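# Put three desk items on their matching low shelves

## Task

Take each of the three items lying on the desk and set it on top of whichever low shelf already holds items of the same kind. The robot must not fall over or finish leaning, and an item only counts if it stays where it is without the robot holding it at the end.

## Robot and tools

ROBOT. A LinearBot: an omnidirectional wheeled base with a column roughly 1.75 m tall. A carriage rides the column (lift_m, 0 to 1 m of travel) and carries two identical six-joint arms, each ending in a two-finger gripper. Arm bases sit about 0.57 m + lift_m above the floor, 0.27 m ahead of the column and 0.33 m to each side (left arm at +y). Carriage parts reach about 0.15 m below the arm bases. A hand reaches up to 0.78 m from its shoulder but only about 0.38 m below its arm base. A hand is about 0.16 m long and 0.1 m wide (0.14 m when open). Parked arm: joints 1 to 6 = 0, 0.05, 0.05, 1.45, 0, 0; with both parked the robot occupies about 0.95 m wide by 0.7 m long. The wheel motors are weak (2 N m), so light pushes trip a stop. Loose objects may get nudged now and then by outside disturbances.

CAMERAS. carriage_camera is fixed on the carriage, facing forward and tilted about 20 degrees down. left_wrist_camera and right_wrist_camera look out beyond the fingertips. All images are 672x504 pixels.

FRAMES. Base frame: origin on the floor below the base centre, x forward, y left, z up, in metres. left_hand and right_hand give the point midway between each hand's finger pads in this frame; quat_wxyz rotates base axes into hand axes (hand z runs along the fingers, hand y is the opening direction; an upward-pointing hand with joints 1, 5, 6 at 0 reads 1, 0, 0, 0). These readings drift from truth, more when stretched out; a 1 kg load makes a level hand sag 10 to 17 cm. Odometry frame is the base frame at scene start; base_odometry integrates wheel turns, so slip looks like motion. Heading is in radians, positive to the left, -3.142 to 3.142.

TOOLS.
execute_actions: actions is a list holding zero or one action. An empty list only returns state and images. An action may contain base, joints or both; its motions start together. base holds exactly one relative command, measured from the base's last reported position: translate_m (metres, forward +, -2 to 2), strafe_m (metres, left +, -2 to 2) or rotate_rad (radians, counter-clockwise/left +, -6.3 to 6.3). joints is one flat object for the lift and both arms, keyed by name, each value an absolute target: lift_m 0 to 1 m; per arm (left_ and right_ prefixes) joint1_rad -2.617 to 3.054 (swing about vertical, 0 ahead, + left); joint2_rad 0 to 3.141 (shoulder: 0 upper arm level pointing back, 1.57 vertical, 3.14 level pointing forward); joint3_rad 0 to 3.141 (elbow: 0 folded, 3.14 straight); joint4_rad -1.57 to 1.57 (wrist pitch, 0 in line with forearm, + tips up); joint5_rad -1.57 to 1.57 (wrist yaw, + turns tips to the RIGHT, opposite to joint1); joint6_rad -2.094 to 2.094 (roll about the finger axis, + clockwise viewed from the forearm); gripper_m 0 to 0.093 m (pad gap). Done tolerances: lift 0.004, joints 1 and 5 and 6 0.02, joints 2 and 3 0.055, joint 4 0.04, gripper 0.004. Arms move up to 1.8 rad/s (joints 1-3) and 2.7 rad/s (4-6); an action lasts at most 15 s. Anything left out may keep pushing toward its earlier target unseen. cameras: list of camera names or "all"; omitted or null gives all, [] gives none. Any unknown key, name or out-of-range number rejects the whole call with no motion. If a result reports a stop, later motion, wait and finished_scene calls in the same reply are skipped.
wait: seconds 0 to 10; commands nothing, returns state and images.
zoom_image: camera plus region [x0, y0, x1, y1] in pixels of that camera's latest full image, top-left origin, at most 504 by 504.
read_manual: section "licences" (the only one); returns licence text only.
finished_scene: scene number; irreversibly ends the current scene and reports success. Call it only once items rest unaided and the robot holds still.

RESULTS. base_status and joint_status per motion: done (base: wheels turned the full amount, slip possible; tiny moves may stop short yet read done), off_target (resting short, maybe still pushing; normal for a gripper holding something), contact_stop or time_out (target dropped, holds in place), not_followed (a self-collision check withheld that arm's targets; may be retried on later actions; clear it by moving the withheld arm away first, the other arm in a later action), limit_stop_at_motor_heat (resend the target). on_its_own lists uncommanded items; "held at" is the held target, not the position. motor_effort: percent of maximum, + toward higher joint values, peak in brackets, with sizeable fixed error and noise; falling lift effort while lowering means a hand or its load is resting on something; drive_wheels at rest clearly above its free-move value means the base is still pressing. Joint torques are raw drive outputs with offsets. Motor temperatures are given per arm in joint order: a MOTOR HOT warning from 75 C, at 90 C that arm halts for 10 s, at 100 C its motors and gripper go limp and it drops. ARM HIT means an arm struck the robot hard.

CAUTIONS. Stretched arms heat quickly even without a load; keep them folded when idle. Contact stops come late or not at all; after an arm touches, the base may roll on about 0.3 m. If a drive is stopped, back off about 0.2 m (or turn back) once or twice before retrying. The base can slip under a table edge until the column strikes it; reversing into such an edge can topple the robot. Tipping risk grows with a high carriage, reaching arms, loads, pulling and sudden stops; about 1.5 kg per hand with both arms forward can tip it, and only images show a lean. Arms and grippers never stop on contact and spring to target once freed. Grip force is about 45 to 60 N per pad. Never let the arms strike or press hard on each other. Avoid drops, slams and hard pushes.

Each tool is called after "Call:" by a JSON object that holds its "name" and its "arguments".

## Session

Call:
{"name": "execute_actions", "arguments": {"actions": [], "cameras": ["carriage_camera"]}}

Scene clock: 0.00 s.
Joint torques (N m, as the arm reports them, + toward a larger angle): no reading
Motor temperatures (°C, as the motors report them): left_arm=[22 27 24 20 20 22] | right_arm=[22 24 27 20 22 20]
base_odometry: x=+0.000 y=+0.000 heading=+0.000 (m, m, rad; odometry frame)
base_status: not commanded
joint_positions: lift_m=+0.301 left_joint1_rad=+0.011 left_joint2_rad=+0.054 left_joint3_rad=+0.052 left_joint4_rad=+1.427 left_joint5_rad=+0.002 left_joint6_rad=+0.016 left_gripper_m=+0.095 right_joint1_rad=-0.016 right_joint2_rad=+0.051 right_joint3_rad=+0.042 right_joint4_rad=+1.475 right_joint5_rad=+0.007 right_joint6_rad=-0.017 right_gripper_m=+0.095
joint_status: not commanded
motor_effort: lift_m=+19 drive_wheels=-5 (%)
left_hand: x=+0.2976 y=+0.3097 z=+1.2910 quat_wxyz=(+0.997, +0.001, +0.073, +0.013) (m; base frame)
right_hand: x=+0.2880 y=-0.3113 z=+1.2896 quat_wxyz=(+0.998, +0.003, +0.052, -0.017) (m; base frame)
pictures: carriage_camera
Images, in order (width x height): carriage_camera 672x504.

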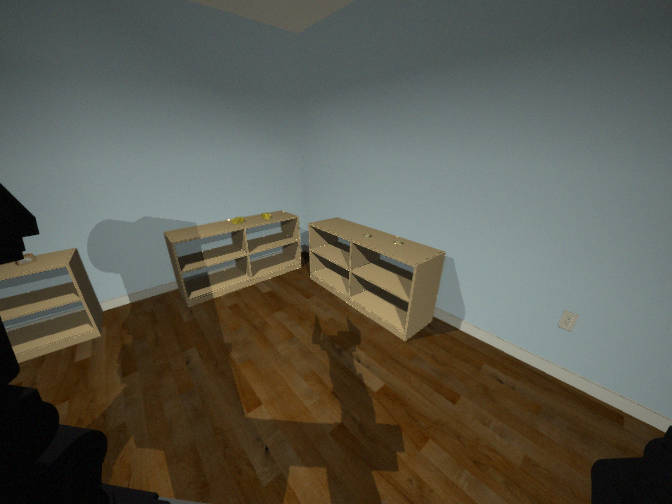

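Similar layout; heading about 1.15 in the old frame.

Call:
{"name": "execute_actions", "arguments": {"actions": [{"base":{"rotate_rad":-2.35},"joints":{"lift_m":0.4}}], "cameras": ["carriage_camera"]}}

Call:
{"name": "zoom_image", "arguments": {"camera": "carriage_camera", "region": [60,200,400,330]}}

Scene clock: 12.27 s.
Joint torques (N m, as the arm reports them, + toward a larger angle): left_arm=[-0.44  4.28  6.28 -0.22  0.08  0.02] | right_arm=[-0.49  4.49  7.14 -0.36  0.07  0.02]
Motor temperatures (°C, as the motors report them): left_arm=[22 27 25 20 20 22] | right_arm=[22 24 29 20 22 20]
base_odometry: x=+0.000 y=+0.000 heading=-2.349 (m, m, rad; odometry frame)
base_status: done
joint_positions: lift_m=+0.400 left_joint1_rad=+0.011 left_joint2_rad=+0.054 left_joint3_rad=+0.052 left_joint4_rad=+1.427 left_joint5_rad=+0.002 left_joint6_rad=+0.016 left_gripper_m=+0.095 right_joint1_rad=-0.016 right_joint2_rad=+0.051 right_joint3_rad=+0.042 right_joint4_rad=+1.475 right_joint5_rad=+0.007 right_joint6_rad=-0.017 right_gripper_m=+0.095
joint_status: all done
motor_effort: lift_m=+21(26) drive_wheels=+16(46) (%)
left_hand: x=+0.2977 y=+0.3097 z=+1.3896 quat_wxyz=(+0.997, +0.001, +0.073, +0.013) (m; base frame)
right_hand: x=+0.2881 y=-0.3113 z=+1.3882 quat_wxyz=(+0.998, +0.003, +0.052, -0.017) (m; base frame)
pictures: carriage_camera
Images, in order (width x height): carriage_camera 672x504.

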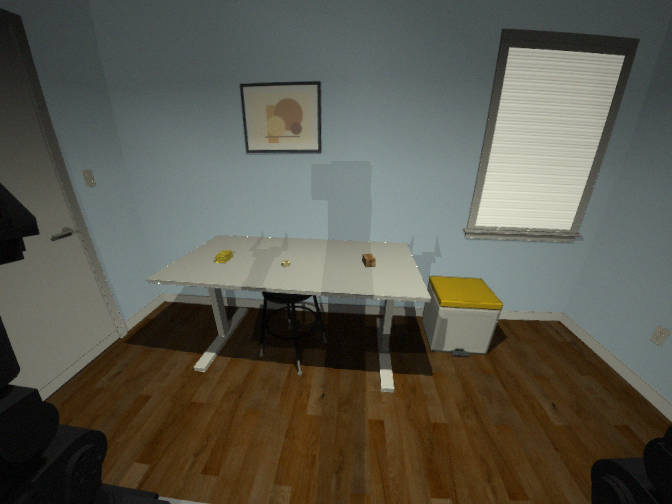

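Region (60, 200, 400, 330) of carriage_camera's 672x504 image, scaled by 1.482, with more detail than that image has; it fills the top 193 rows of this view, and the rest is white.

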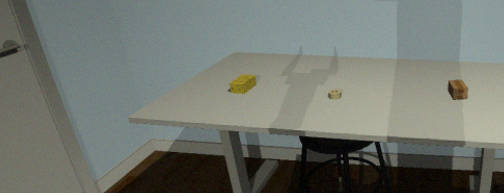

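Call:
{"name": "execute_actions", "arguments": {"actions": [{"base":{"translate_m":0.8},"joints":{"lift_m":0.3,"left_joint1_rad":0.08,"left_joint2_rad":2.5,"left_joint3_rad":2.3,"left_joint4_rad":-1.4,"right_joint1_rad":0.27,"right_joint6_rad":0.3,"right_joint2_rad":2.5,"right_joint3_rad":2.35,"right_joint4_rad":-1.35}}]}}

Scene clock: 22.77 s.
Joint torques (N m, as the arm reports them, + toward a larger angle): left_arm=[ -0.16 -16.89   8.26   0.18   0.1    0.01] | right_arm=[ -0.08 -18.66   9.32   0.19   0.1    0.06]
Motor temperatures (°C, as the motors report them): left_arm=[22 28 26 20 20 22] | right_arm=[22 27 31 20 22 20]
base_odometry: x=-0.562 y=-0.569 heading=-2.350 (m, m, rad; odometry frame)
base_status: done
joint_positions: lift_m=+0.300 left_joint1_rad=+0.076 left_joint2_rad=+2.495 left_joint3_rad=+2.282 left_joint4_rad=-1.384 left_joint5_rad=+0.002 left_joint6_rad=+0.016 left_gripper_m=+0.095 right_joint1_rad=+0.262 right_joint2_rad=+2.509 right_joint3_rad=+2.331 right_joint4_rad=-1.339 right_joint5_rad=+0.007 right_joint6_rad=+0.296 right_gripper_m=+0.095
joint_status: all done
motor_effort: lift_m=+14(16) drive_wheels=-13(46) (%)
left_hand: x=+0.7355 y=+0.3455 z=+0.8933 quat_wxyz=(-0.013, -0.030, +0.999, -0.002) (m; base frame)
right_hand: x=+0.7418 y=-0.1817 z=+0.8997 quat_wxyz=(+0.027, +0.017, +0.999, +0.004) (m; base frame)
pictures: carriage_camera, left_wrist_camera, right_wrist_camera
Images, in order (width x height): carriage_camera 672x504, left_wrist_camera 672x504, right_wrist_camera 672x504.

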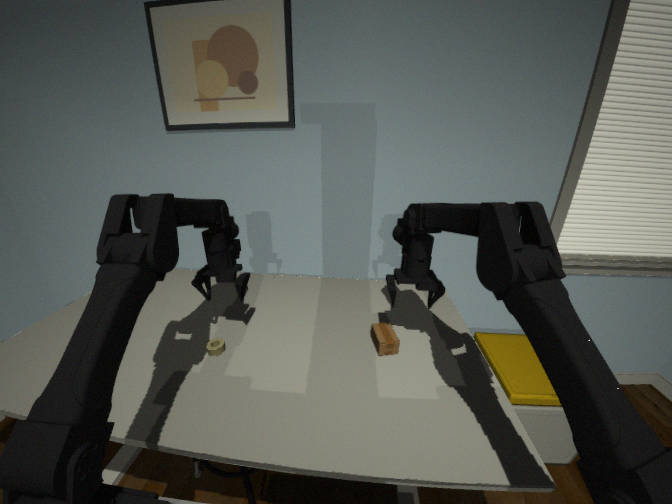

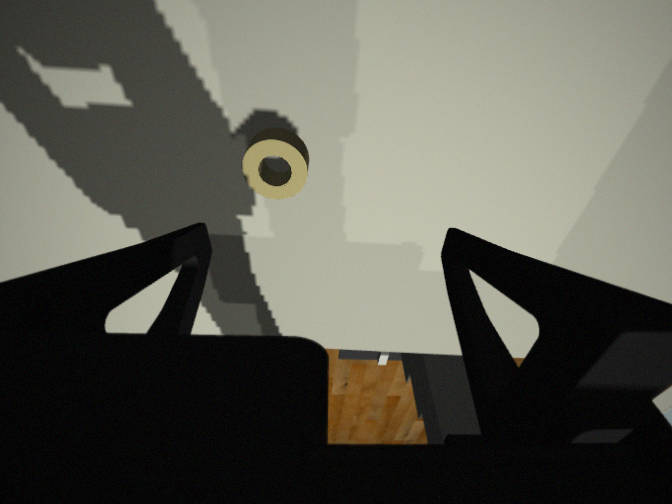

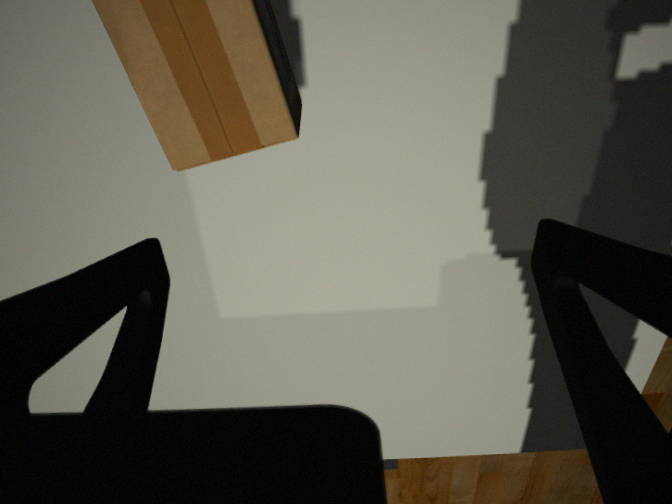

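Call:
{"name": "execute_actions", "arguments": {"actions": [{"base":{"strafe_m":0.04},"joints":{"lift_m":0.22,"left_joint4_rad":-1.5,"right_joint1_rad":0.32,"right_joint6_rad":0.05}}]}}

Scene clock: 28.23 s.
Joint torques (N m, as the arm reports them, + toward a larger angle): left_arm=[ -0.48 -16.42   7.4   -0.03   0.1    0.01] | right_arm=[ -0.75 -18.36   8.68   0.26   0.05  -0.03]
Motor temperatures (°C, as the motors report them): left_arm=[22 32 27 20 20 22] | right_arm=[22 31 32 20 22 20]
base_odometry: x=-0.534 y=-0.597 heading=-2.350 (m, m, rad; odometry frame)
base_status: done
joint_positions: lift_m=+0.220 left_joint1_rad=+0.079 left_joint2_rad=+2.492 left_joint3_rad=+2.290 left_joint4_rad=-1.489 left_joint5_rad=+0.003 left_joint6_rad=+0.016 left_gripper_m=+0.095 right_joint1_rad=+0.321 right_joint2_rad=+2.507 right_joint3_rad=+2.339 right_joint4_rad=-1.345 right_joint5_rad=+0.008 right_joint6_rad=+0.054 right_gripper_m=+0.095
joint_status: all done
motor_effort: lift_m=+15(17) drive_wheels=+3(32) (%)
left_hand: x=+0.7118 y=+0.3448 z=+0.8181 quat_wxyz=(-0.060, -0.031, +0.998, -0.004) (m; base frame)
right_hand: x=+0.7339 y=-0.1539 z=+0.8225 quat_wxyz=(+0.029, -0.133, +0.991, +0.002) (m; base frame)
pictures: carriage_camera, left_wrist_camera, right_wrist_camera
Images, in order (width x height): carriage_camera 672x504, left_wrist_camera 672x504, right_wrist_camera 672x504.

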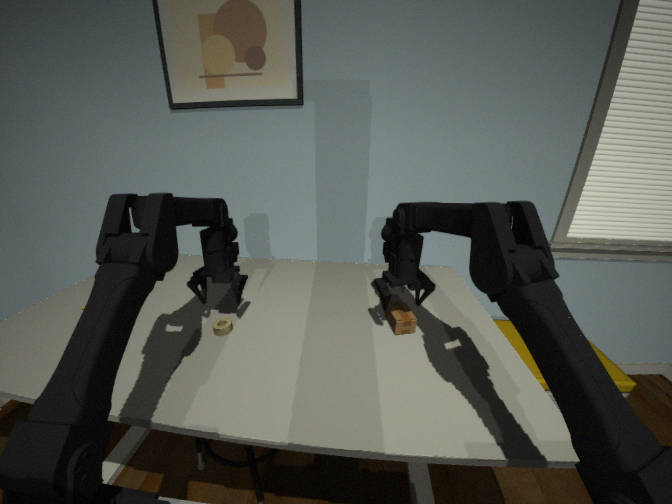

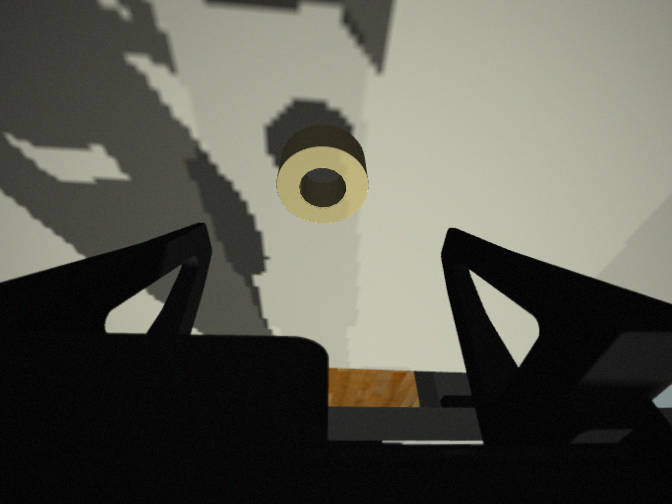

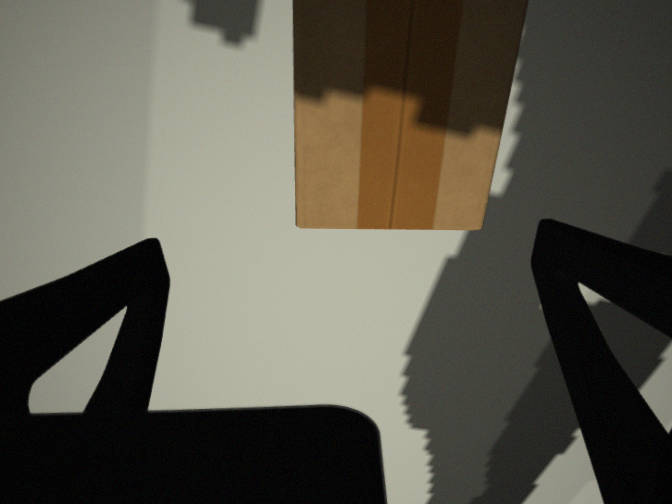

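Call:
{"name": "execute_actions", "arguments": {"actions": [{"joints":{"lift_m":0.165,"left_joint4_rad":-1.55,"right_joint1_rad":0.285,"right_joint4_rad":-1.27}}]}}

Scene clock: 32.17 s.
Joint torques (N m, as the arm reports them, + toward a larger angle): left_arm=[ -0.5  -16.58   7.46  -0.19   0.09   0.01] | right_arm=[ -0.58 -19.15   8.79   0.54   0.09  -0.01]
Motor temperatures (°C, as the motors report them): left_arm=[22 34 27 20 20 22] | right_arm=[22 34 32 20 22 20]
base_odometry: x=-0.534 y=-0.597 heading=-2.350 (m, m, rad; odometry frame)
base_status: not commanded
joint_positions: lift_m=+0.165 left_joint1_rad=+0.079 left_joint2_rad=+2.496 left_joint3_rad=+2.290 left_joint4_rad=-1.538 left_joint5_rad=+0.003 left_joint6_rad=+0.016 left_gripper_m=+0.095 right_joint1_rad=+0.286 right_joint2_rad=+2.512 right_joint3_rad=+2.339 right_joint4_rad=-1.278 right_joint5_rad=+0.008 right_joint6_rad=+0.054 right_gripper_m=+0.095
joint_status: all done
motor_effort: lift_m=+15(17) drive_wheels=+4(5) (%)
left_hand: x=+0.6996 y=+0.3439 z=+0.7634 quat_wxyz=(-0.087, -0.031, +0.996, -0.005) (m; base frame)
right_hand: x=+0.7544 y=-0.1657 z=+0.7665 quat_wxyz=(+0.060, -0.115, +0.992, +0.006) (m; base frame)
pictures: carriage_camera, left_wrist_camera, right_wrist_camera
Images, in order (width x height): carriage_camera 672x504, left_wrist_camera 672x504, right_wrist_camera 672x504.

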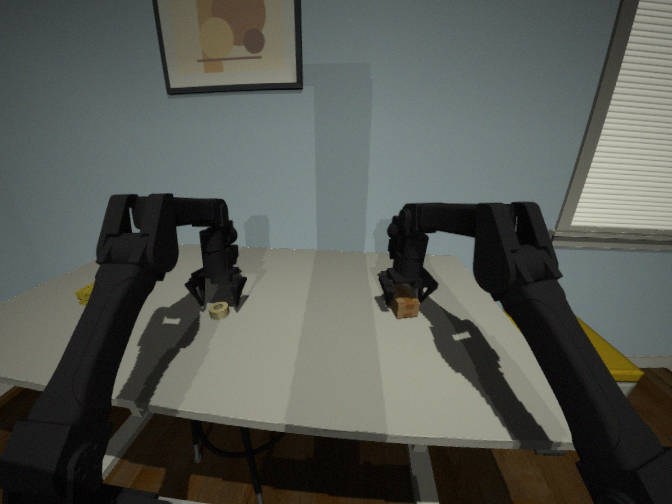

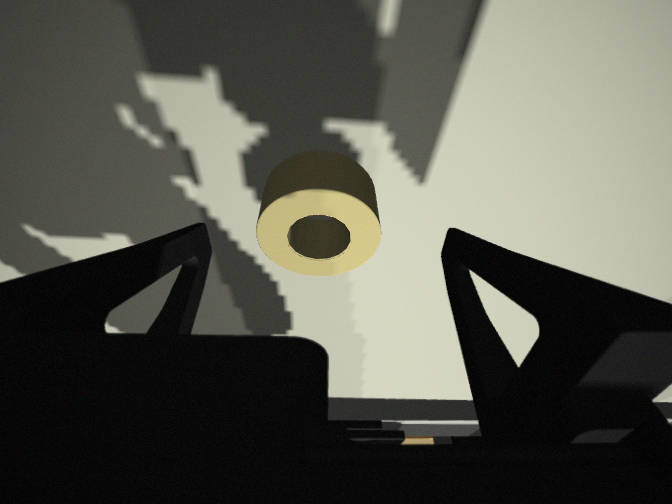

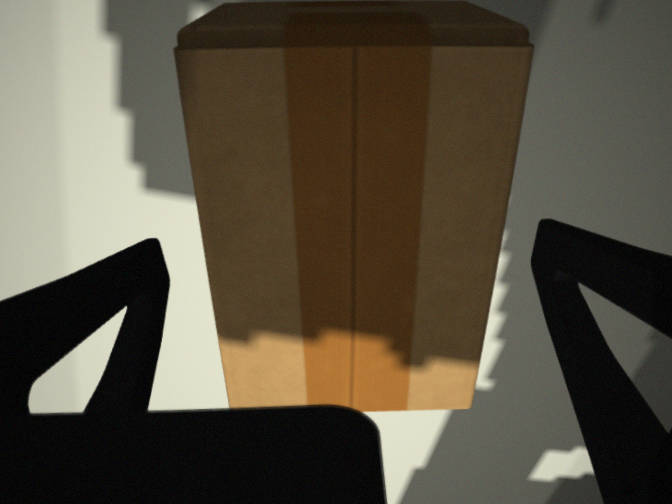

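Call:
{"name": "execute_actions", "arguments": {"actions": [{"joints":{"lift_m":0.139}}], "cameras": ["left_wrist_camera"]}}

Call:
{"name": "execute_actions", "arguments": {"actions": [{"joints":{"left_gripper_m":0.02,"right_gripper_m":0.03}}], "cameras": []}}

Call:
{"name": "execute_actions", "arguments": {"actions": [{"joints":{"lift_m":0.2}}]}}

Scene clock: 38.87 s.
Joint torques (N m, as the arm reports them, + toward a larger angle): left_arm=[ -0.3  -16.07   7.27  -0.07   0.09   0.02] | right_arm=[ -0.6  -18.46   8.64   0.54   0.11  -0.01]
Motor temperatures (°C, as the motors report them): left_arm=[22 38 28 20 20 22] | right_arm=[22 39 33 20 22 20]
base_odometry: x=-0.534 y=-0.597 heading=-2.350 (m, m, rad; odometry frame)
base_status: not commanded
joint_positions: lift_m=+0.139 left_joint1_rad=+0.077 left_joint2_rad=+2.493 left_joint3_rad=+2.291 left_joint4_rad=-1.544 left_joint5_rad=+0.000 left_joint6_rad=+0.016 left_gripper_m=+0.095 right_joint1_rad=+0.286 right_joint2_rad=+2.506 right_joint3_rad=+2.340 right_joint4_rad=-1.275 right_joint5_rad=+0.008 right_joint6_rad=+0.054 right_gripper_m=+0.095
joint_status: all done
motor_effort: lift_m=+14(16) drive_wheels=+6(8) (%)
left_hand: x=+0.6989 y=+0.3435 z=+0.7394 quat_wxyz=(-0.087, -0.030, +0.996, -0.004) (m; base frame)
right_hand: x=+0.7557 y=-0.1653 z=+0.7437 quat_wxyz=(+0.064, -0.115, +0.991, +0.007) (m; base frame)
pictures: left_wrist_camera
Images, in order (width x height): left_wrist_camera 672x504.

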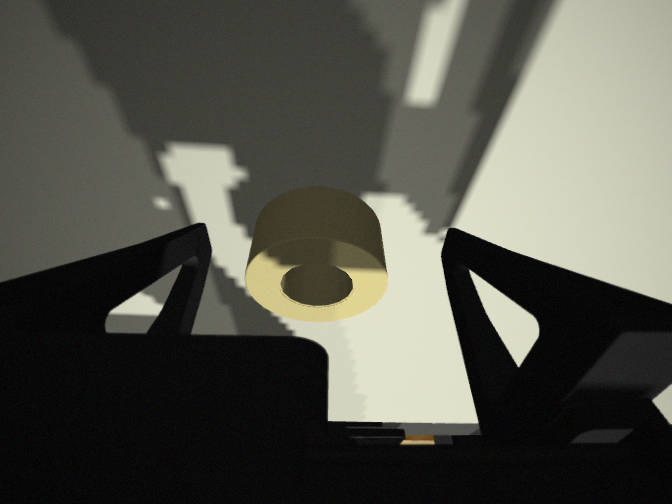

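Scene clock: 39.53 s.
Joint torques (N m, as the arm reports them, + toward a larger angle): left_arm=[ -0.19 -16.29   7.22  -0.13   0.09   0.02] | right_arm=[ -0.61 -18.48   8.72   0.55   0.08   0.  ]
Motor temperatures (°C, as the motors report them): left_arm=[22 38 28 20 20 22] | right_arm=[22 39 33 20 22 20]
base_odometry: x=-0.534 y=-0.597 heading=-2.350 (m, m, rad; odometry frame)
base_status: not commanded
joint_positions: lift_m=+0.139 left_joint1_rad=+0.077 left_joint2_rad=+2.493 left_joint3_rad=+2.291 left_joint4_rad=-1.544 left_joint5_rad=+0.000 left_joint6_rad=+0.016 left_gripper_m=+0.049 right_joint1_rad=+0.286 right_joint2_rad=+2.506 right_joint3_rad=+2.340 right_joint4_rad=-1.275 right_joint5_rad=+0.008 right_joint6_rad=+0.054 right_gripper_m=+0.059
joint_status: left_gripper_m off_target (ended at +0.049, target +0.020); right_gripper_m off_target (ended at +0.059, target +0.030)
motor_effort: lift_m=+14(14) drive_wheels=+5(6) (%)
left_hand: x=+0.6989 y=+0.3434 z=+0.7394 quat_wxyz=(-0.087, -0.030, +0.996, -0.004) (m; base frame)
right_hand: x=+0.7558 y=-0.1653 z=+0.7437 quat_wxyz=(+0.065, -0.116, +0.991, +0.007) (m; base frame)
pictures: none
No camera images: the call's "cameras" was empty. Leave "cameras" out to get every camera's image.

Scene clock: 40.30 s.
Joint torques (N m, as the arm reports them, + toward a larger angle): left_arm=[ -0.22 -16.18   7.26  -0.14   0.14   0.02] | right_arm=[ -0.63 -18.53   8.69   0.55   0.09  -0.01]
Motor temperatures (°C, as the motors report them): left_arm=[22 38 28 20 20 22] | right_arm=[22 40 33 21 22 20]
base_odometry: x=-0.534 y=-0.597 heading=-2.350 (m, m, rad; odometry frame)
base_status: not commanded
joint_positions: lift_m=+0.200 left_joint1_rad=+0.077 left_joint2_rad=+2.491 left_joint3_rad=+2.291 left_joint4_rad=-1.544 left_joint5_rad=+0.000 left_joint6_rad=+0.016 left_gripper_m=+0.049 right_joint1_rad=+0.286 right_joint2_rad=+2.506 right_joint3_rad=+2.340 right_joint4_rad=-1.274 right_joint5_rad=+0.008 right_joint6_rad=+0.054 right_gripper_m=+0.059
joint_status: all done
motor_effort: lift_m=+20(28) drive_wheels=+5(5) (%)
left_hand: x=+0.6990 y=+0.3434 z=+0.8003 quat_wxyz=(-0.087, -0.030, +0.996, -0.004) (m; base frame)
right_hand: x=+0.7559 y=-0.1653 z=+0.8042 quat_wxyz=(+0.065, -0.116, +0.991, +0.007) (m; base frame)
pictures: carriage_camera, left_wrist_camera, right_wrist_camera
Images, in order (width x height): carriage_camera 672x504, left_wrist_camera 672x504, right_wrist_camera 672x504.

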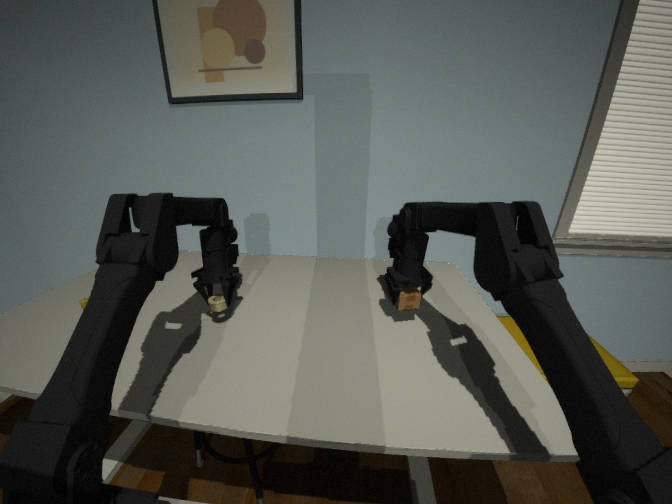

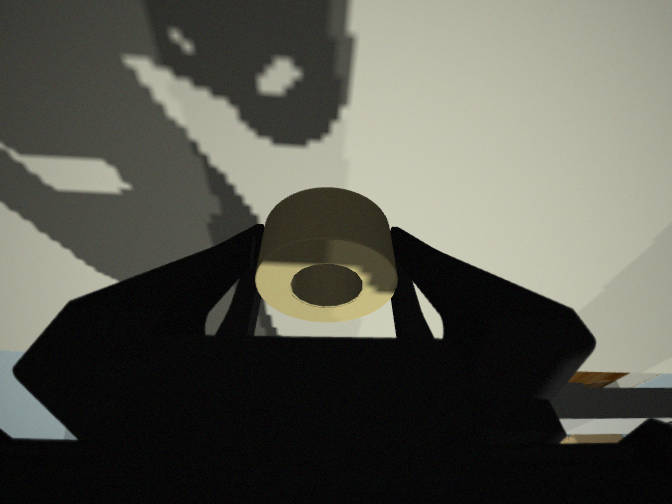

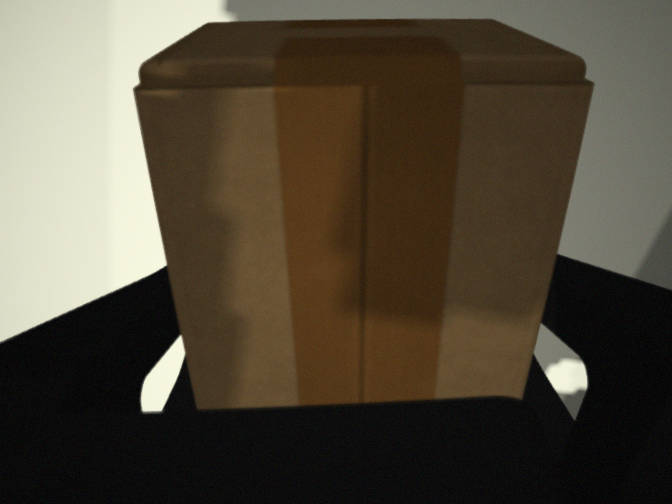

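Box first.

Call:
{"name": "execute_actions", "arguments": {"actions": [{"base":{"translate_m":-1.5},"joints":{"left_joint2_rad":0.8,"left_joint3_rad":0.9,"right_joint1_rad":0,"right_joint2_rad":0.8,"right_joint3_rad":0.8}}], "cameras": []}}

Call:
{"name": "execute_actions", "arguments": {"actions": [{"base":{"rotate_rad":-2.9}}], "cameras": ["carriage_camera"]}}

Scene clock: 56.27 s.
Joint torques (N m, as the arm reports them, + toward a larger angle): left_arm=[-0.2  -1.16  5.18  0.69  0.12  0.02] | right_arm=[-0.14 -1.87  7.33  0.87  0.02 -0.01]
Motor temperatures (°C, as the motors report them): left_arm=[22 40 28 20 20 22] | right_arm=[22 43 34 21 22 20]
base_odometry: x=+0.520 y=+0.470 heading=-2.350 (m, m, rad; odometry frame)
base_status: done
joint_positions: lift_m=+0.200 left_joint1_rad=+0.077 left_joint2_rad=+0.813 left_joint3_rad=+0.921 left_joint4_rad=-1.543 left_joint5_rad=+0.000 left_joint6_rad=+0.016 left_gripper_m=+0.049 right_joint1_rad=-0.004 right_joint2_rad=+0.814 right_joint3_rad=+0.805 right_joint4_rad=-1.276 right_joint5_rad=+0.013 right_joint6_rad=+0.053 right_gripper_m=+0.059
joint_status: all done
motor_effort: lift_m=+20(20) drive_wheels=-7(55) (%)
left_hand: x=+0.3691 y=+0.3181 z=+0.9067 quat_wxyz=(+0.067, -0.030, +0.997, +0.003) (m; base frame)
right_hand: x=+0.4140 y=-0.3127 z=+0.8863 quat_wxyz=(+0.142, +0.029, +0.989, -0.003) (m; base frame)
pictures: none
No camera images: the call's "cameras" was empty. Leave "cameras" out to get every camera's image.

Scene clock: 60.37 s.
Joint torques (N m, as the arm reports them, + toward a larger angle): left_arm=[-0.21 -1.09  5.11  0.67  0.11  0.02] | right_arm=[-0.15 -1.91  7.33  0.89  0.02 -0.01]
Motor temperatures (°C, as the motors report them): left_arm=[22 39 28 20 20 22] | right_arm=[22 42 34 21 22 20]
base_odometry: x=+0.520 y=+0.470 heading=+1.034 (m, m, rad; odometry frame)
base_status: done
joint_positions: lift_m=+0.200 left_joint1_rad=+0.077 left_joint2_rad=+0.813 left_joint3_rad=+0.921 left_joint4_rad=-1.543 left_joint5_rad=+0.000 left_joint6_rad=+0.016 left_gripper_m=+0.049 right_joint1_rad=-0.004 right_joint2_rad=+0.814 right_joint3_rad=+0.805 right_joint4_rad=-1.274 right_joint5_rad=+0.012 right_joint6_rad=+0.053 right_gripper_m=+0.059
joint_status: not commanded
motor_effort: lift_m=+20(20) drive_wheels=+15(50) (%)
left_hand: x=+0.3691 y=+0.3180 z=+0.9067 quat_wxyz=(+0.067, -0.030, +0.997, +0.003) (m; base frame)
right_hand: x=+0.4145 y=-0.3125 z=+0.8864 quat_wxyz=(+0.143, +0.029, +0.989, -0.003) (m; base frame)
pictures: carriage_camera
Images, in order (width x height): carriage_camera 672x504.

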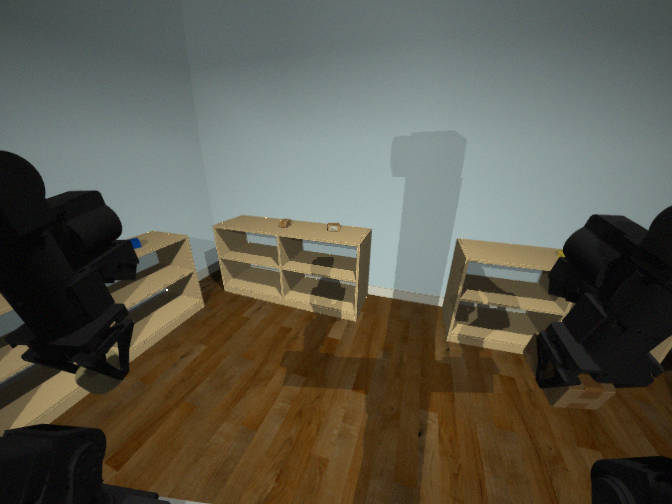

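Call:
{"name": "execute_actions", "arguments": {"actions": [{"base":{"rotate_rad":0.2}}], "cameras": []}}

Call:
{"name": "execute_actions", "arguments": {"actions": [{"base":{"translate_m":1.2},"joints":{"lift_m":0.16,"right_joint1_rad":0.2,"right_joint2_rad":2.5,"right_joint3_rad":2.35,"right_joint6_rad":0.7}}], "cameras": ["carriage_camera"]}}

Scene clock: 71.53 s.
Joint torques (N m, as the arm reports them, + toward a larger angle): left_arm=[-0.2  -1.1   5.09  0.7   0.11  0.02] | right_arm=[-0.14 -1.99  7.34  0.92  0.03  0.01]
Motor temperatures (°C, as the motors report them): left_arm=[22 35 28 20 20 22] | right_arm=[22 37 34 22 22 20]
base_odometry: x=+0.520 y=+0.470 heading=+1.233 (m, m, rad; odometry frame)
base_status: done
joint_positions: lift_m=+0.200 left_joint1_rad=+0.077 left_joint2_rad=+0.813 left_joint3_rad=+0.921 left_joint4_rad=-1.543 left_joint5_rad=+0.000 left_joint6_rad=+0.016 left_gripper_m=+0.049 right_joint1_rad=-0.004 right_joint2_rad=+0.814 right_joint3_rad=+0.805 right_joint4_rad=-1.275 right_joint5_rad=+0.012 right_joint6_rad=+0.053 right_gripper_m=+0.059
joint_status: not commanded
motor_effort: lift_m=+20(20) drive_wheels=-20(42) (%)
left_hand: x=+0.3691 y=+0.3180 z=+0.9067 quat_wxyz=(+0.067, -0.030, +0.997, +0.003) (m; base frame)
right_hand: x=+0.4143 y=-0.3125 z=+0.8864 quat_wxyz=(+0.143, +0.029, +0.989, -0.003) (m; base frame)
pictures: none
No camera images: the call's "cameras" was empty. Leave "cameras" out to get every camera's image.

Scene clock: 76.33 s.
Joint torques (N m, as the arm reports them, + toward a larger angle): left_arm=[-0.21 -1.04  5.29  0.73  0.11  0.02] | right_arm=[ -0.09 -19.08   9.8    0.46   0.09   0.07]
Motor temperatures (°C, as the motors report them): left_arm=[22 34 27 20 20 22] | right_arm=[22 40 35 22 22 20]
base_odometry: x=+0.920 y=+1.601 heading=+1.232 (m, m, rad; odometry frame)
base_status: done
joint_positions: lift_m=+0.160 left_joint1_rad=+0.077 left_joint2_rad=+0.813 left_joint3_rad=+0.917 left_joint4_rad=-1.546 left_joint5_rad=+0.001 left_joint6_rad=+0.016 left_gripper_m=+0.049 right_joint1_rad=+0.194 right_joint2_rad=+2.513 right_joint3_rad=+2.328 right_joint4_rad=-1.275 right_joint5_rad=+0.012 right_joint6_rad=+0.695 right_gripper_m=+0.059
joint_status: all done
motor_effort: lift_m=+16(17) drive_wheels=-14(48) (%)
left_hand: x=+0.3678 y=+0.3178 z=+0.8661 quat_wxyz=(+0.064, -0.030, +0.997, +0.003) (m; base frame)
right_hand: x=+0.7640 y=-0.2131 z=+0.7578 quat_wxyz=(+0.053, +0.248, +0.967, +0.019) (m; base frame)
pictures: carriage_camera
Images, in order (width x height): carriage_camera 672x504.

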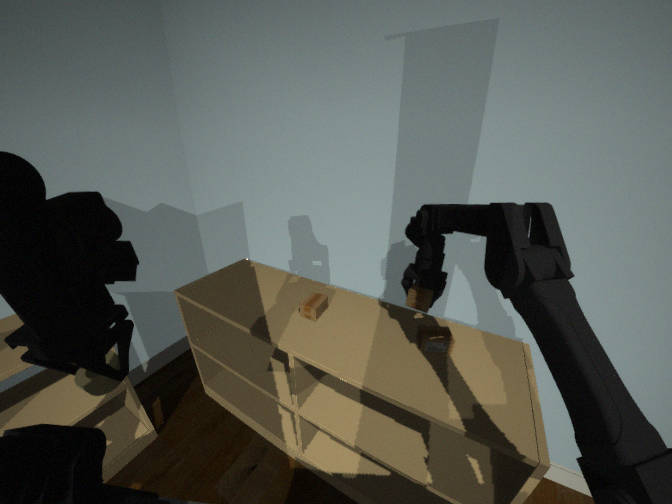

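Call:
{"name": "execute_actions", "arguments": {"actions": [{"base":{"translate_m":0.08},"joints":{"lift_m":0.11,"right_joint1_rad":0.47,"right_joint6_rad":0.9}}], "cameras": []}}

Call:
{"name": "execute_actions", "arguments": {"actions": [{"joints":{"lift_m":0.03}}], "cameras": ["carriage_camera"]}}

Scene clock: 84.90 s.
Joint torques (N m, as the arm reports them, + toward a larger angle): left_arm=[-0.21 -0.95  5.32  0.75  0.11  0.02] | right_arm=[ -0.34 -19.78   9.01   0.49   0.19   0.08]
Motor temperatures (°C, as the motors report them): left_arm=[22 32 27 21 20 22] | right_arm=[22 45 36 21 22 20]
base_odometry: x=+0.946 y=+1.677 heading=+1.231 (m, m, rad; odometry frame)
base_status: done
joint_positions: lift_m=+0.110 left_joint1_rad=+0.077 left_joint2_rad=+0.813 left_joint3_rad=+0.917 left_joint4_rad=-1.548 left_joint5_rad=+0.001 left_joint6_rad=+0.016 left_gripper_m=+0.049 right_joint1_rad=+0.467 right_joint2_rad=+2.519 right_joint3_rad=+2.336 right_joint4_rad=-1.275 right_joint5_rad=+0.000 right_joint6_rad=+0.895 right_gripper_m=+0.059
joint_status: all done
motor_effort: lift_m=+15(18) drive_wheels=-14(42) (%)
left_hand: x=+0.3675 y=+0.3178 z=+0.8161 quat_wxyz=(+0.064, -0.030, +0.998, +0.003) (m; base frame)
right_hand: x=+0.7195 y=-0.0782 z=+0.7073 quat_wxyz=(+0.044, +0.212, +0.976, +0.036) (m; base frame)
pictures: none
No camera images: the call's "cameras" was empty. Leave "cameras" out to get every camera's image.

Scene clock: 85.77 s.
Joint torques (N m, as the arm reports them, + toward a larger angle): left_arm=[-0.21 -0.99  5.26  0.7   0.13  0.02] | right_arm=[ -0.35 -18.36   8.71   0.52   0.12   0.05]
Motor temperatures (°C, as the motors report them): left_arm=[22 31 27 21 20 22] | right_arm=[22 46 36 21 22 20]
base_odometry: x=+0.946 y=+1.677 heading=+1.231 (m, m, rad; odometry frame)
base_status: not commanded
joint_positions: lift_m=+0.030 left_joint1_rad=+0.077 left_joint2_rad=+0.813 left_joint3_rad=+0.917 left_joint4_rad=-1.548 left_joint5_rad=+0.001 left_joint6_rad=+0.016 left_gripper_m=+0.049 right_joint1_rad=+0.469 right_joint2_rad=+2.505 right_joint3_rad=+2.339 right_joint4_rad=-1.279 right_joint5_rad=+0.007 right_joint6_rad=+0.896 right_gripper_m=+0.059
joint_status: all done
motor_effort: lift_m=+14(16) drive_wheels=+7(14) (%)
left_hand: x=+0.3673 y=+0.3178 z=+0.7362 quat_wxyz=(+0.063, -0.030, +0.998, +0.003) (m; base frame)
right_hand: x=+0.7202 y=-0.0781 z=+0.6347 quat_wxyz=(+0.051, +0.212, +0.975, +0.037) (m; base frame)
pictures: carriage_camera
Images, in order (width x height): carriage_camera 672x504.

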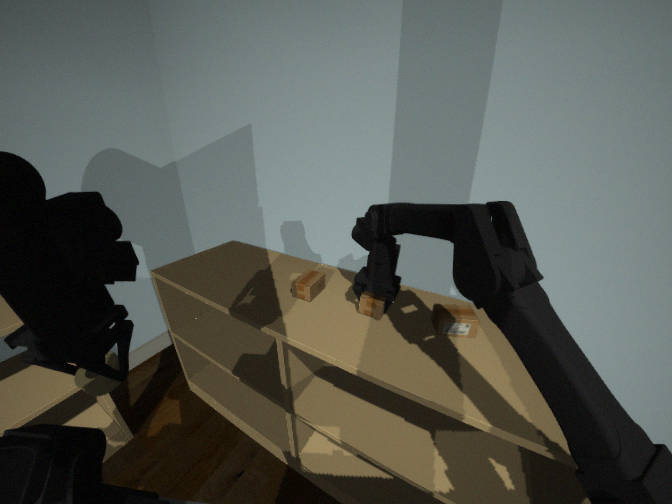

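Call:
{"name": "execute_actions", "arguments": {"actions": [{"joints":{"right_gripper_m":0.093}}], "cameras": []}}

Call:
{"name": "execute_actions", "arguments": {"actions": [{"joints":{"lift_m":0.12}}], "cameras": []}}

Call:
{"name": "execute_actions", "arguments": {"actions": [{"base":{"translate_m":-1.0},"joints":{"lift_m":0.2,"right_joint1_rad":0,"right_joint2_rad":0.8,"right_joint3_rad":0.8,"right_joint6_rad":0}}], "cameras": ["carriage_camera"]}}

Call:
{"name": "execute_actions", "arguments": {"actions": [{"base":{"rotate_rad":-2.1}}], "cameras": ["carriage_camera"]}}

Scene clock: 95.47 s.
Joint torques (N m, as the arm reports them, + toward a larger angle): left_arm=[-0.17 -1.06  5.37  0.73  0.12  0.02] | right_arm=[ -0.54 -18.26   8.68   0.54   0.17   0.05]
Motor temperatures (°C, as the motors report them): left_arm=[22 30 27 21 20 22] | right_arm=[22 50 37 21 22 20]
base_odometry: x=+0.946 y=+1.677 heading=+1.231 (m, m, rad; odometry frame)
base_status: not commanded
joint_positions: lift_m=+0.030 left_joint1_rad=+0.077 left_joint2_rad=+0.813 left_joint3_rad=+0.917 left_joint4_rad=-1.548 left_joint5_rad=+0.001 left_joint6_rad=+0.016 left_gripper_m=+0.049 right_joint1_rad=+0.469 right_joint2_rad=+2.505 right_joint3_rad=+2.339 right_joint4_rad=-1.278 right_joint5_rad=+0.007 right_joint6_rad=+0.896 right_gripper_m=+0.093
joint_status: all done
motor_effort: lift_m=+14(14) drive_wheels=+8(7) (%)
left_hand: x=+0.3673 y=+0.3178 z=+0.7362 quat_wxyz=(+0.063, -0.030, +0.998, +0.003) (m; base frame)
right_hand: x=+0.7203 y=-0.0781 z=+0.6347 quat_wxyz=(+0.051, +0.212, +0.975, +0.037) (m; base frame)
pictures: none
No camera images: the call's "cameras" was empty. Leave "cameras" out to get every camera's image.

Scene clock: 96.37 s.
Joint torques (N m, as the arm reports them, + toward a larger angle): left_arm=[-0.19 -1.12  5.21  0.72  0.11  0.02] | right_arm=[ -0.39 -18.42   8.86   0.54   0.15   0.07]
Motor temperatures (°C, as the motors report them): left_arm=[22 30 27 21 20 22] | right_arm=[22 50 37 21 22 20]
base_odometry: x=+0.946 y=+1.677 heading=+1.231 (m, m, rad; odometry frame)
base_status: not commanded
joint_positions: lift_m=+0.120 left_joint1_rad=+0.077 left_joint2_rad=+0.813 left_joint3_rad=+0.917 left_joint4_rad=-1.548 left_joint5_rad=+0.001 left_joint6_rad=+0.016 left_gripper_m=+0.049 right_joint1_rad=+0.469 right_joint2_rad=+2.506 right_joint3_rad=+2.339 right_joint4_rad=-1.276 right_joint5_rad=+0.007 right_joint6_rad=+0.896 right_gripper_m=+0.093
joint_status: all done
motor_effort: lift_m=+21(26) drive_wheels=+7(8) (%)
left_hand: x=+0.3674 y=+0.3178 z=+0.8255 quat_wxyz=(+0.063, -0.030, +0.998, +0.003) (m; base frame)
right_hand: x=+0.7208 y=-0.0778 z=+0.7237 quat_wxyz=(+0.052, +0.212, +0.975, +0.038) (m; base frame)
pictures: none
No camera images: the call's "cameras" was empty. Leave "cameras" out to get every camera's image.

Scene clock: 100.77 s.
Joint torques (N m, as the arm reports them, + toward a larger angle): left_arm=[-0.22 -1.01  5.36  0.7   0.1   0.02] | right_arm=[ 0.13 -1.7   6.94  0.86  0.04 -0.01]
Motor temperatures (°C, as the motors report them): left_arm=[22 29 27 21 20 22] | right_arm=[22 48 37 21 22 20]
base_odometry: x=+0.612 y=+0.734 heading=+1.230 (m, m, rad; odometry frame)
base_status: done
joint_positions: lift_m=+0.200 left_joint1_rad=+0.077 left_joint2_rad=+0.813 left_joint3_rad=+0.917 left_joint4_rad=-1.546 left_joint5_rad=+0.002 left_joint6_rad=+0.016 left_gripper_m=+0.049 right_joint1_rad=-0.007 right_joint2_rad=+0.812 right_joint3_rad=+0.809 right_joint4_rad=-1.271 right_joint5_rad=+0.012 right_joint6_rad=+0.004 right_gripper_m=+0.093
joint_status: all done
motor_effort: lift_m=+20(26) drive_wheels=-14(50) (%)
left_hand: x=+0.3680 y=+0.3176 z=+0.9057 quat_wxyz=(+0.064, -0.031, +0.997, +0.002) (m; base frame)
right_hand: x=+0.4161 y=-0.3130 z=+0.8883 quat_wxyz=(+0.148, +0.007, +0.989, -0.006) (m; base frame)
pictures: carriage_camera
Images, in order (width x height): carriage_camera 672x504.

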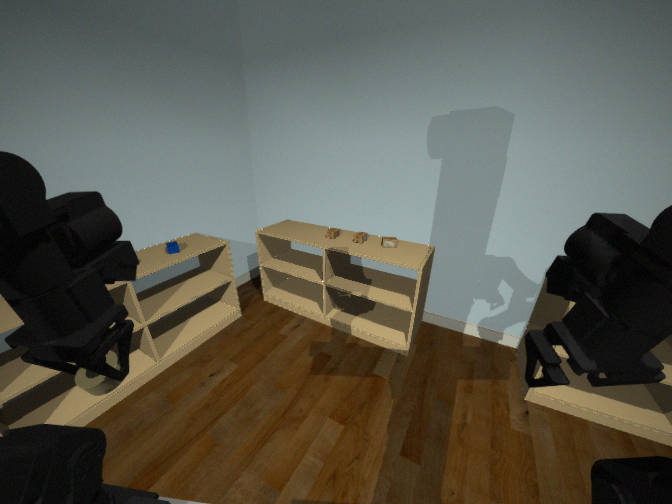

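Scene clock: 104.30 s.
Joint torques (N m, as the arm reports them, + toward a larger angle): left_arm=[-0.21 -1.05  5.38  0.72  0.1   0.02] | right_arm=[ 0.13 -1.81  6.99  0.9   0.05 -0.01]
Motor temperatures (°C, as the motors report them): left_arm=[22 28 27 21 20 22] | right_arm=[22 46 36 22 22 20]
base_odometry: x=+0.612 y=+0.734 heading=-0.869 (m, m, rad; odometry frame)
base_status: done
joint_positions: lift_m=+0.200 left_joint1_rad=+0.077 left_joint2_rad=+0.813 left_joint3_rad=+0.917 left_joint4_rad=-1.546 left_joint5_rad=+0.002 left_joint6_rad=+0.016 left_gripper_m=+0.049 right_joint1_rad=-0.007 right_joint2_rad=+0.812 right_joint3_rad=+0.809 right_joint4_rad=-1.271 right_joint5_rad=+0.012 right_joint6_rad=+0.004 right_gripper_m=+0.093
joint_status: not commanded
motor_effort: lift_m=+20(20) drive_wheels=+15(47) (%)
left_hand: x=+0.3678 y=+0.3177 z=+0.9056 quat_wxyz=(+0.064, -0.031, +0.997, +0.002) (m; base frame)
right_hand: x=+0.4161 y=-0.3129 z=+0.8883 quat_wxyz=(+0.148, +0.007, +0.989, -0.006) (m; base frame)
pictures: carriage_camera
Images, in order (width x height): carriage_camera 672x504.

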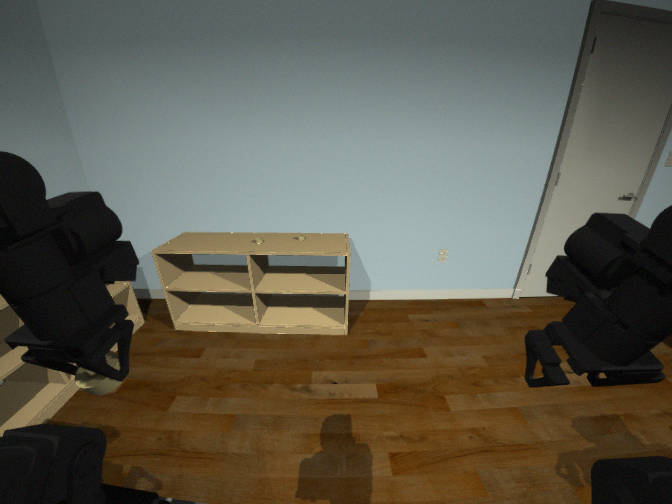

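Call:
{"name": "execute_actions", "arguments": {"actions": [{"base":{"translate_m":1.0},"joints":{"lift_m":0.1,"left_joint1_rad":0.12,"left_joint2_rad":2.5,"left_joint3_rad":2.3}}], "cameras": []}}

Call:
{"name": "execute_actions", "arguments": {"actions": [{"joints":{"lift_m":0.03}}], "cameras": ["carriage_camera"]}}

Scene clock: 115.27 s.
Joint torques (N m, as the arm reports them, + toward a larger angle): left_arm=[ -0.17 -16.47   8.1   -0.11   0.1    0.02] | right_arm=[-0.03 -1.73  7.32  0.89  0.04  0.01]
Motor temperatures (°C, as the motors report them): left_arm=[22 30 28 21 20 22] | right_arm=[22 41 36 22 22 20]
base_odometry: x=+1.256 y=-0.030 heading=-0.870 (m, m, rad; odometry frame)
base_status: done
joint_positions: lift_m=+0.100 left_joint1_rad=+0.115 left_joint2_rad=+2.495 left_joint3_rad=+2.280 left_joint4_rad=-1.549 left_joint5_rad=+0.002 left_joint6_rad=+0.016 left_gripper_m=+0.049 right_joint1_rad=-0.007 right_joint2_rad=+0.811 right_joint3_rad=+0.807 right_joint4_rad=-1.273 right_joint5_rad=+0.012 right_joint6_rad=+0.004 right_gripper_m=+0.093
joint_status: all done
motor_effort: lift_m=+14(16) drive_wheels=-14(49) (%)
left_hand: x=+0.6933 y=+0.3593 z=+0.6972 quat_wxyz=(-0.096, -0.049, +0.994, -0.007) (m; base frame)
right_hand: x=+0.4151 y=-0.3129 z=+0.7881 quat_wxyz=(+0.146, +0.007, +0.989, -0.006) (m; base frame)
pictures: none
No camera images: the call's "cameras" was empty. Leave "cameras" out to get every camera's image.

Scene clock: 116.07 s.
Joint torques (N m, as the arm reports them, + toward a larger angle): left_arm=[ -0.53 -12.88   6.13   0.24   0.09   0.01] | right_arm=[ 0.06 -1.74  7.56  0.96  0.04 -0.02]
Motor temperatures (°C, as the motors report them): left_arm=[22 30 28 21 20 22] | right_arm=[22 41 36 22 22 20]
base_odometry: x=+1.256 y=-0.030 heading=-0.870 (m, m, rad; odometry frame)
base_status: not commanded
joint_positions: lift_m=+0.030 left_joint1_rad=+0.119 left_joint2_rad=+2.454 left_joint3_rad=+2.306 left_joint4_rad=-1.565 left_joint5_rad=+0.005 left_joint6_rad=+0.017 left_gripper_m=+0.049 right_joint1_rad=-0.007 right_joint2_rad=+0.811 right_joint3_rad=+0.806 right_joint4_rad=-1.274 right_joint5_rad=+0.012 right_joint6_rad=+0.004 right_gripper_m=+0.093
joint_status: all done
motor_effort: lift_m=+14(18) drive_wheels=+7(21) (%)
left_hand: x=+0.6978 y=+0.3614 z=+0.6507 quat_wxyz=(-0.071, -0.051, +0.996, -0.007) (m; base frame)
right_hand: x=+0.4146 y=-0.3129 z=+0.7178 quat_wxyz=(+0.145, +0.007, +0.989, -0.006) (m; base frame)
pictures: carriage_camera
Images, in order (width x height): carriage_camera 672x504.

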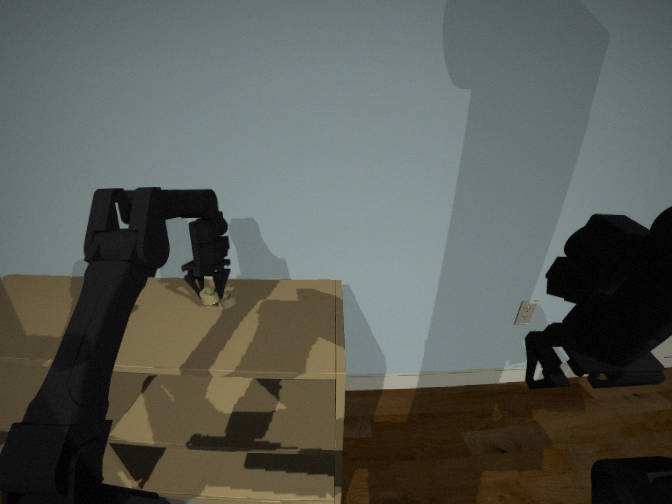

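Landed on the other tape's edge.

Call:
{"name": "execute_actions", "arguments": {"actions": [{"joints":{"lift_m":0.08}}], "cameras": []}}

Call:
{"name": "execute_actions", "arguments": {"actions": [{"joints":{"left_joint1_rad":-0.3}}], "cameras": []}}

Call:
{"name": "execute_actions", "arguments": {"actions": [{"joints":{"lift_m":0.025}}], "cameras": ["carriage_camera","left_wrist_camera"]}}

Scene clock: 124.57 s.
Joint torques (N m, as the arm reports them, + toward a larger angle): left_arm=[ -0.3  -15.95   6.13   0.1    0.07   0.01] | right_arm=[ 0.08 -1.57  7.44  0.9   0.05 -0.02]
Motor temperatures (°C, as the motors report them): left_arm=[22 33 28 20 20 22] | right_arm=[22 38 36 22 22 20]
base_odometry: x=+1.256 y=-0.030 heading=-0.870 (m, m, rad; odometry frame)
base_status: not commanded
joint_positions: lift_m=+0.080 left_joint1_rad=+0.119 left_joint2_rad=+2.489 left_joint3_rad=+2.306 left_joint4_rad=-1.560 left_joint5_rad=+0.005 left_joint6_rad=+0.017 left_gripper_m=+0.049 right_joint1_rad=-0.007 right_joint2_rad=+0.811 right_joint3_rad=+0.806 right_joint4_rad=-1.273 right_joint5_rad=+0.012 right_joint6_rad=+0.004 right_gripper_m=+0.093
joint_status: all done
motor_effort: lift_m=+20(24) drive_wheels=-11(13) (%)
left_hand: x=+0.6970 y=+0.3613 z=+0.6850 quat_wxyz=(-0.085, -0.051, +0.995, -0.008) (m; base frame)
right_hand: x=+0.4147 y=-0.3129 z=+0.7671 quat_wxyz=(+0.145, +0.007, +0.989, -0.006) (m; base frame)
pictures: none
No camera images: the call's "cameras" was empty. Leave "cameras" out to get every camera's image.

Scene clock: 125.80 s.
Joint torques (N m, as the arm reports them, + toward a larger angle): left_arm=[ -0.48 -15.95   6.1    0.03   0.06   0.01] | right_arm=[ 0.04 -1.69  7.39  0.89  0.03 -0.02]
Motor temperatures (°C, as the motors report them): left_arm=[22 34 28 20 20 22] | right_arm=[22 38 36 22 22 20]
base_odometry: x=+1.256 y=-0.030 heading=-0.870 (m, m, rad; odometry frame)
base_status: not commanded
joint_positions: lift_m=+0.080 left_joint1_rad=-0.301 left_joint2_rad=+2.489 left_joint3_rad=+2.306 left_joint4_rad=-1.553 left_joint5_rad=+0.006 left_joint6_rad=+0.017 left_gripper_m=+0.049 right_joint1_rad=-0.007 right_joint2_rad=+0.811 right_joint3_rad=+0.806 right_joint4_rad=-1.273 right_joint5_rad=+0.012 right_joint6_rad=+0.004 right_gripper_m=+0.093
joint_status: all done
motor_effort: lift_m=+21(21) drive_wheels=-12(12) (%)
left_hand: x=+0.6815 y=+0.1779 z=+0.6848 quat_wxyz=(-0.082, +0.158, +0.984, +0.008) (m; base frame)
right_hand: x=+0.4147 y=-0.3129 z=+0.7671 quat_wxyz=(+0.145, +0.007, +0.989, -0.006) (m; base frame)
pictures: none
No camera images: the call's "cameras" was empty. Leave "cameras" out to get every camera's image.

Scene clock: 126.57 s.
Joint torques (N m, as the arm reports them, + toward a larger angle): left_arm=[ -0.41 -16.37   6.09   0.06   0.09   0.  ] | right_arm=[ 0.01 -1.59  7.48  0.9   0.02 -0.02]
Motor temperatures (°C, as the motors report them): left_arm=[22 34 28 20 20 22] | right_arm=[22 38 36 22 22 20]
base_odometry: x=+1.256 y=-0.030 heading=-0.870 (m, m, rad; odometry frame)
base_status: not commanded
joint_positions: lift_m=+0.025 left_joint1_rad=-0.301 left_joint2_rad=+2.493 left_joint3_rad=+2.306 left_joint4_rad=-1.554 left_joint5_rad=+0.004 left_joint6_rad=+0.017 left_gripper_m=+0.049 right_joint1_rad=-0.007 right_joint2_rad=+0.811 right_joint3_rad=+0.804 right_joint4_rad=-1.274 right_joint5_rad=+0.012 right_joint6_rad=+0.004 right_gripper_m=+0.093
joint_status: all done
motor_effort: lift_m=+14(22) drive_wheels=-12(12) (%)
left_hand: x=+0.6812 y=+0.1784 z=+0.6289 quat_wxyz=(-0.084, +0.158, +0.984, +0.010) (m; base frame)
right_hand: x=+0.4144 y=-0.3129 z=+0.7124 quat_wxyz=(+0.145, +0.007, +0.989, -0.006) (m; base frame)
pictures: carriage_camera, left_wrist_camera
Images, in order (width x height): carriage_camera 672x504, left_wrist_camera 672x504.

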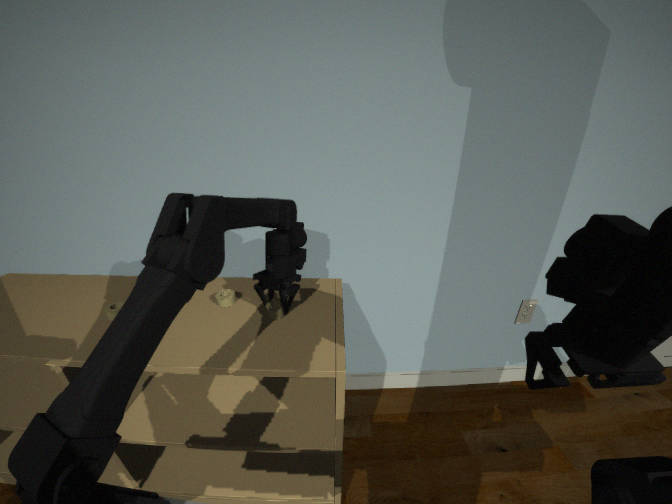

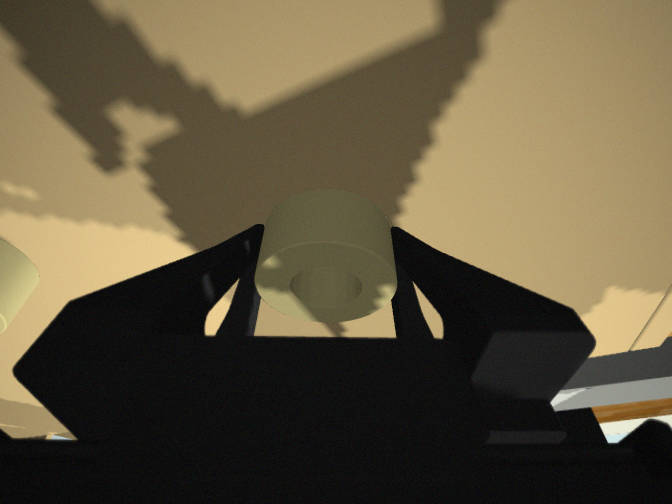

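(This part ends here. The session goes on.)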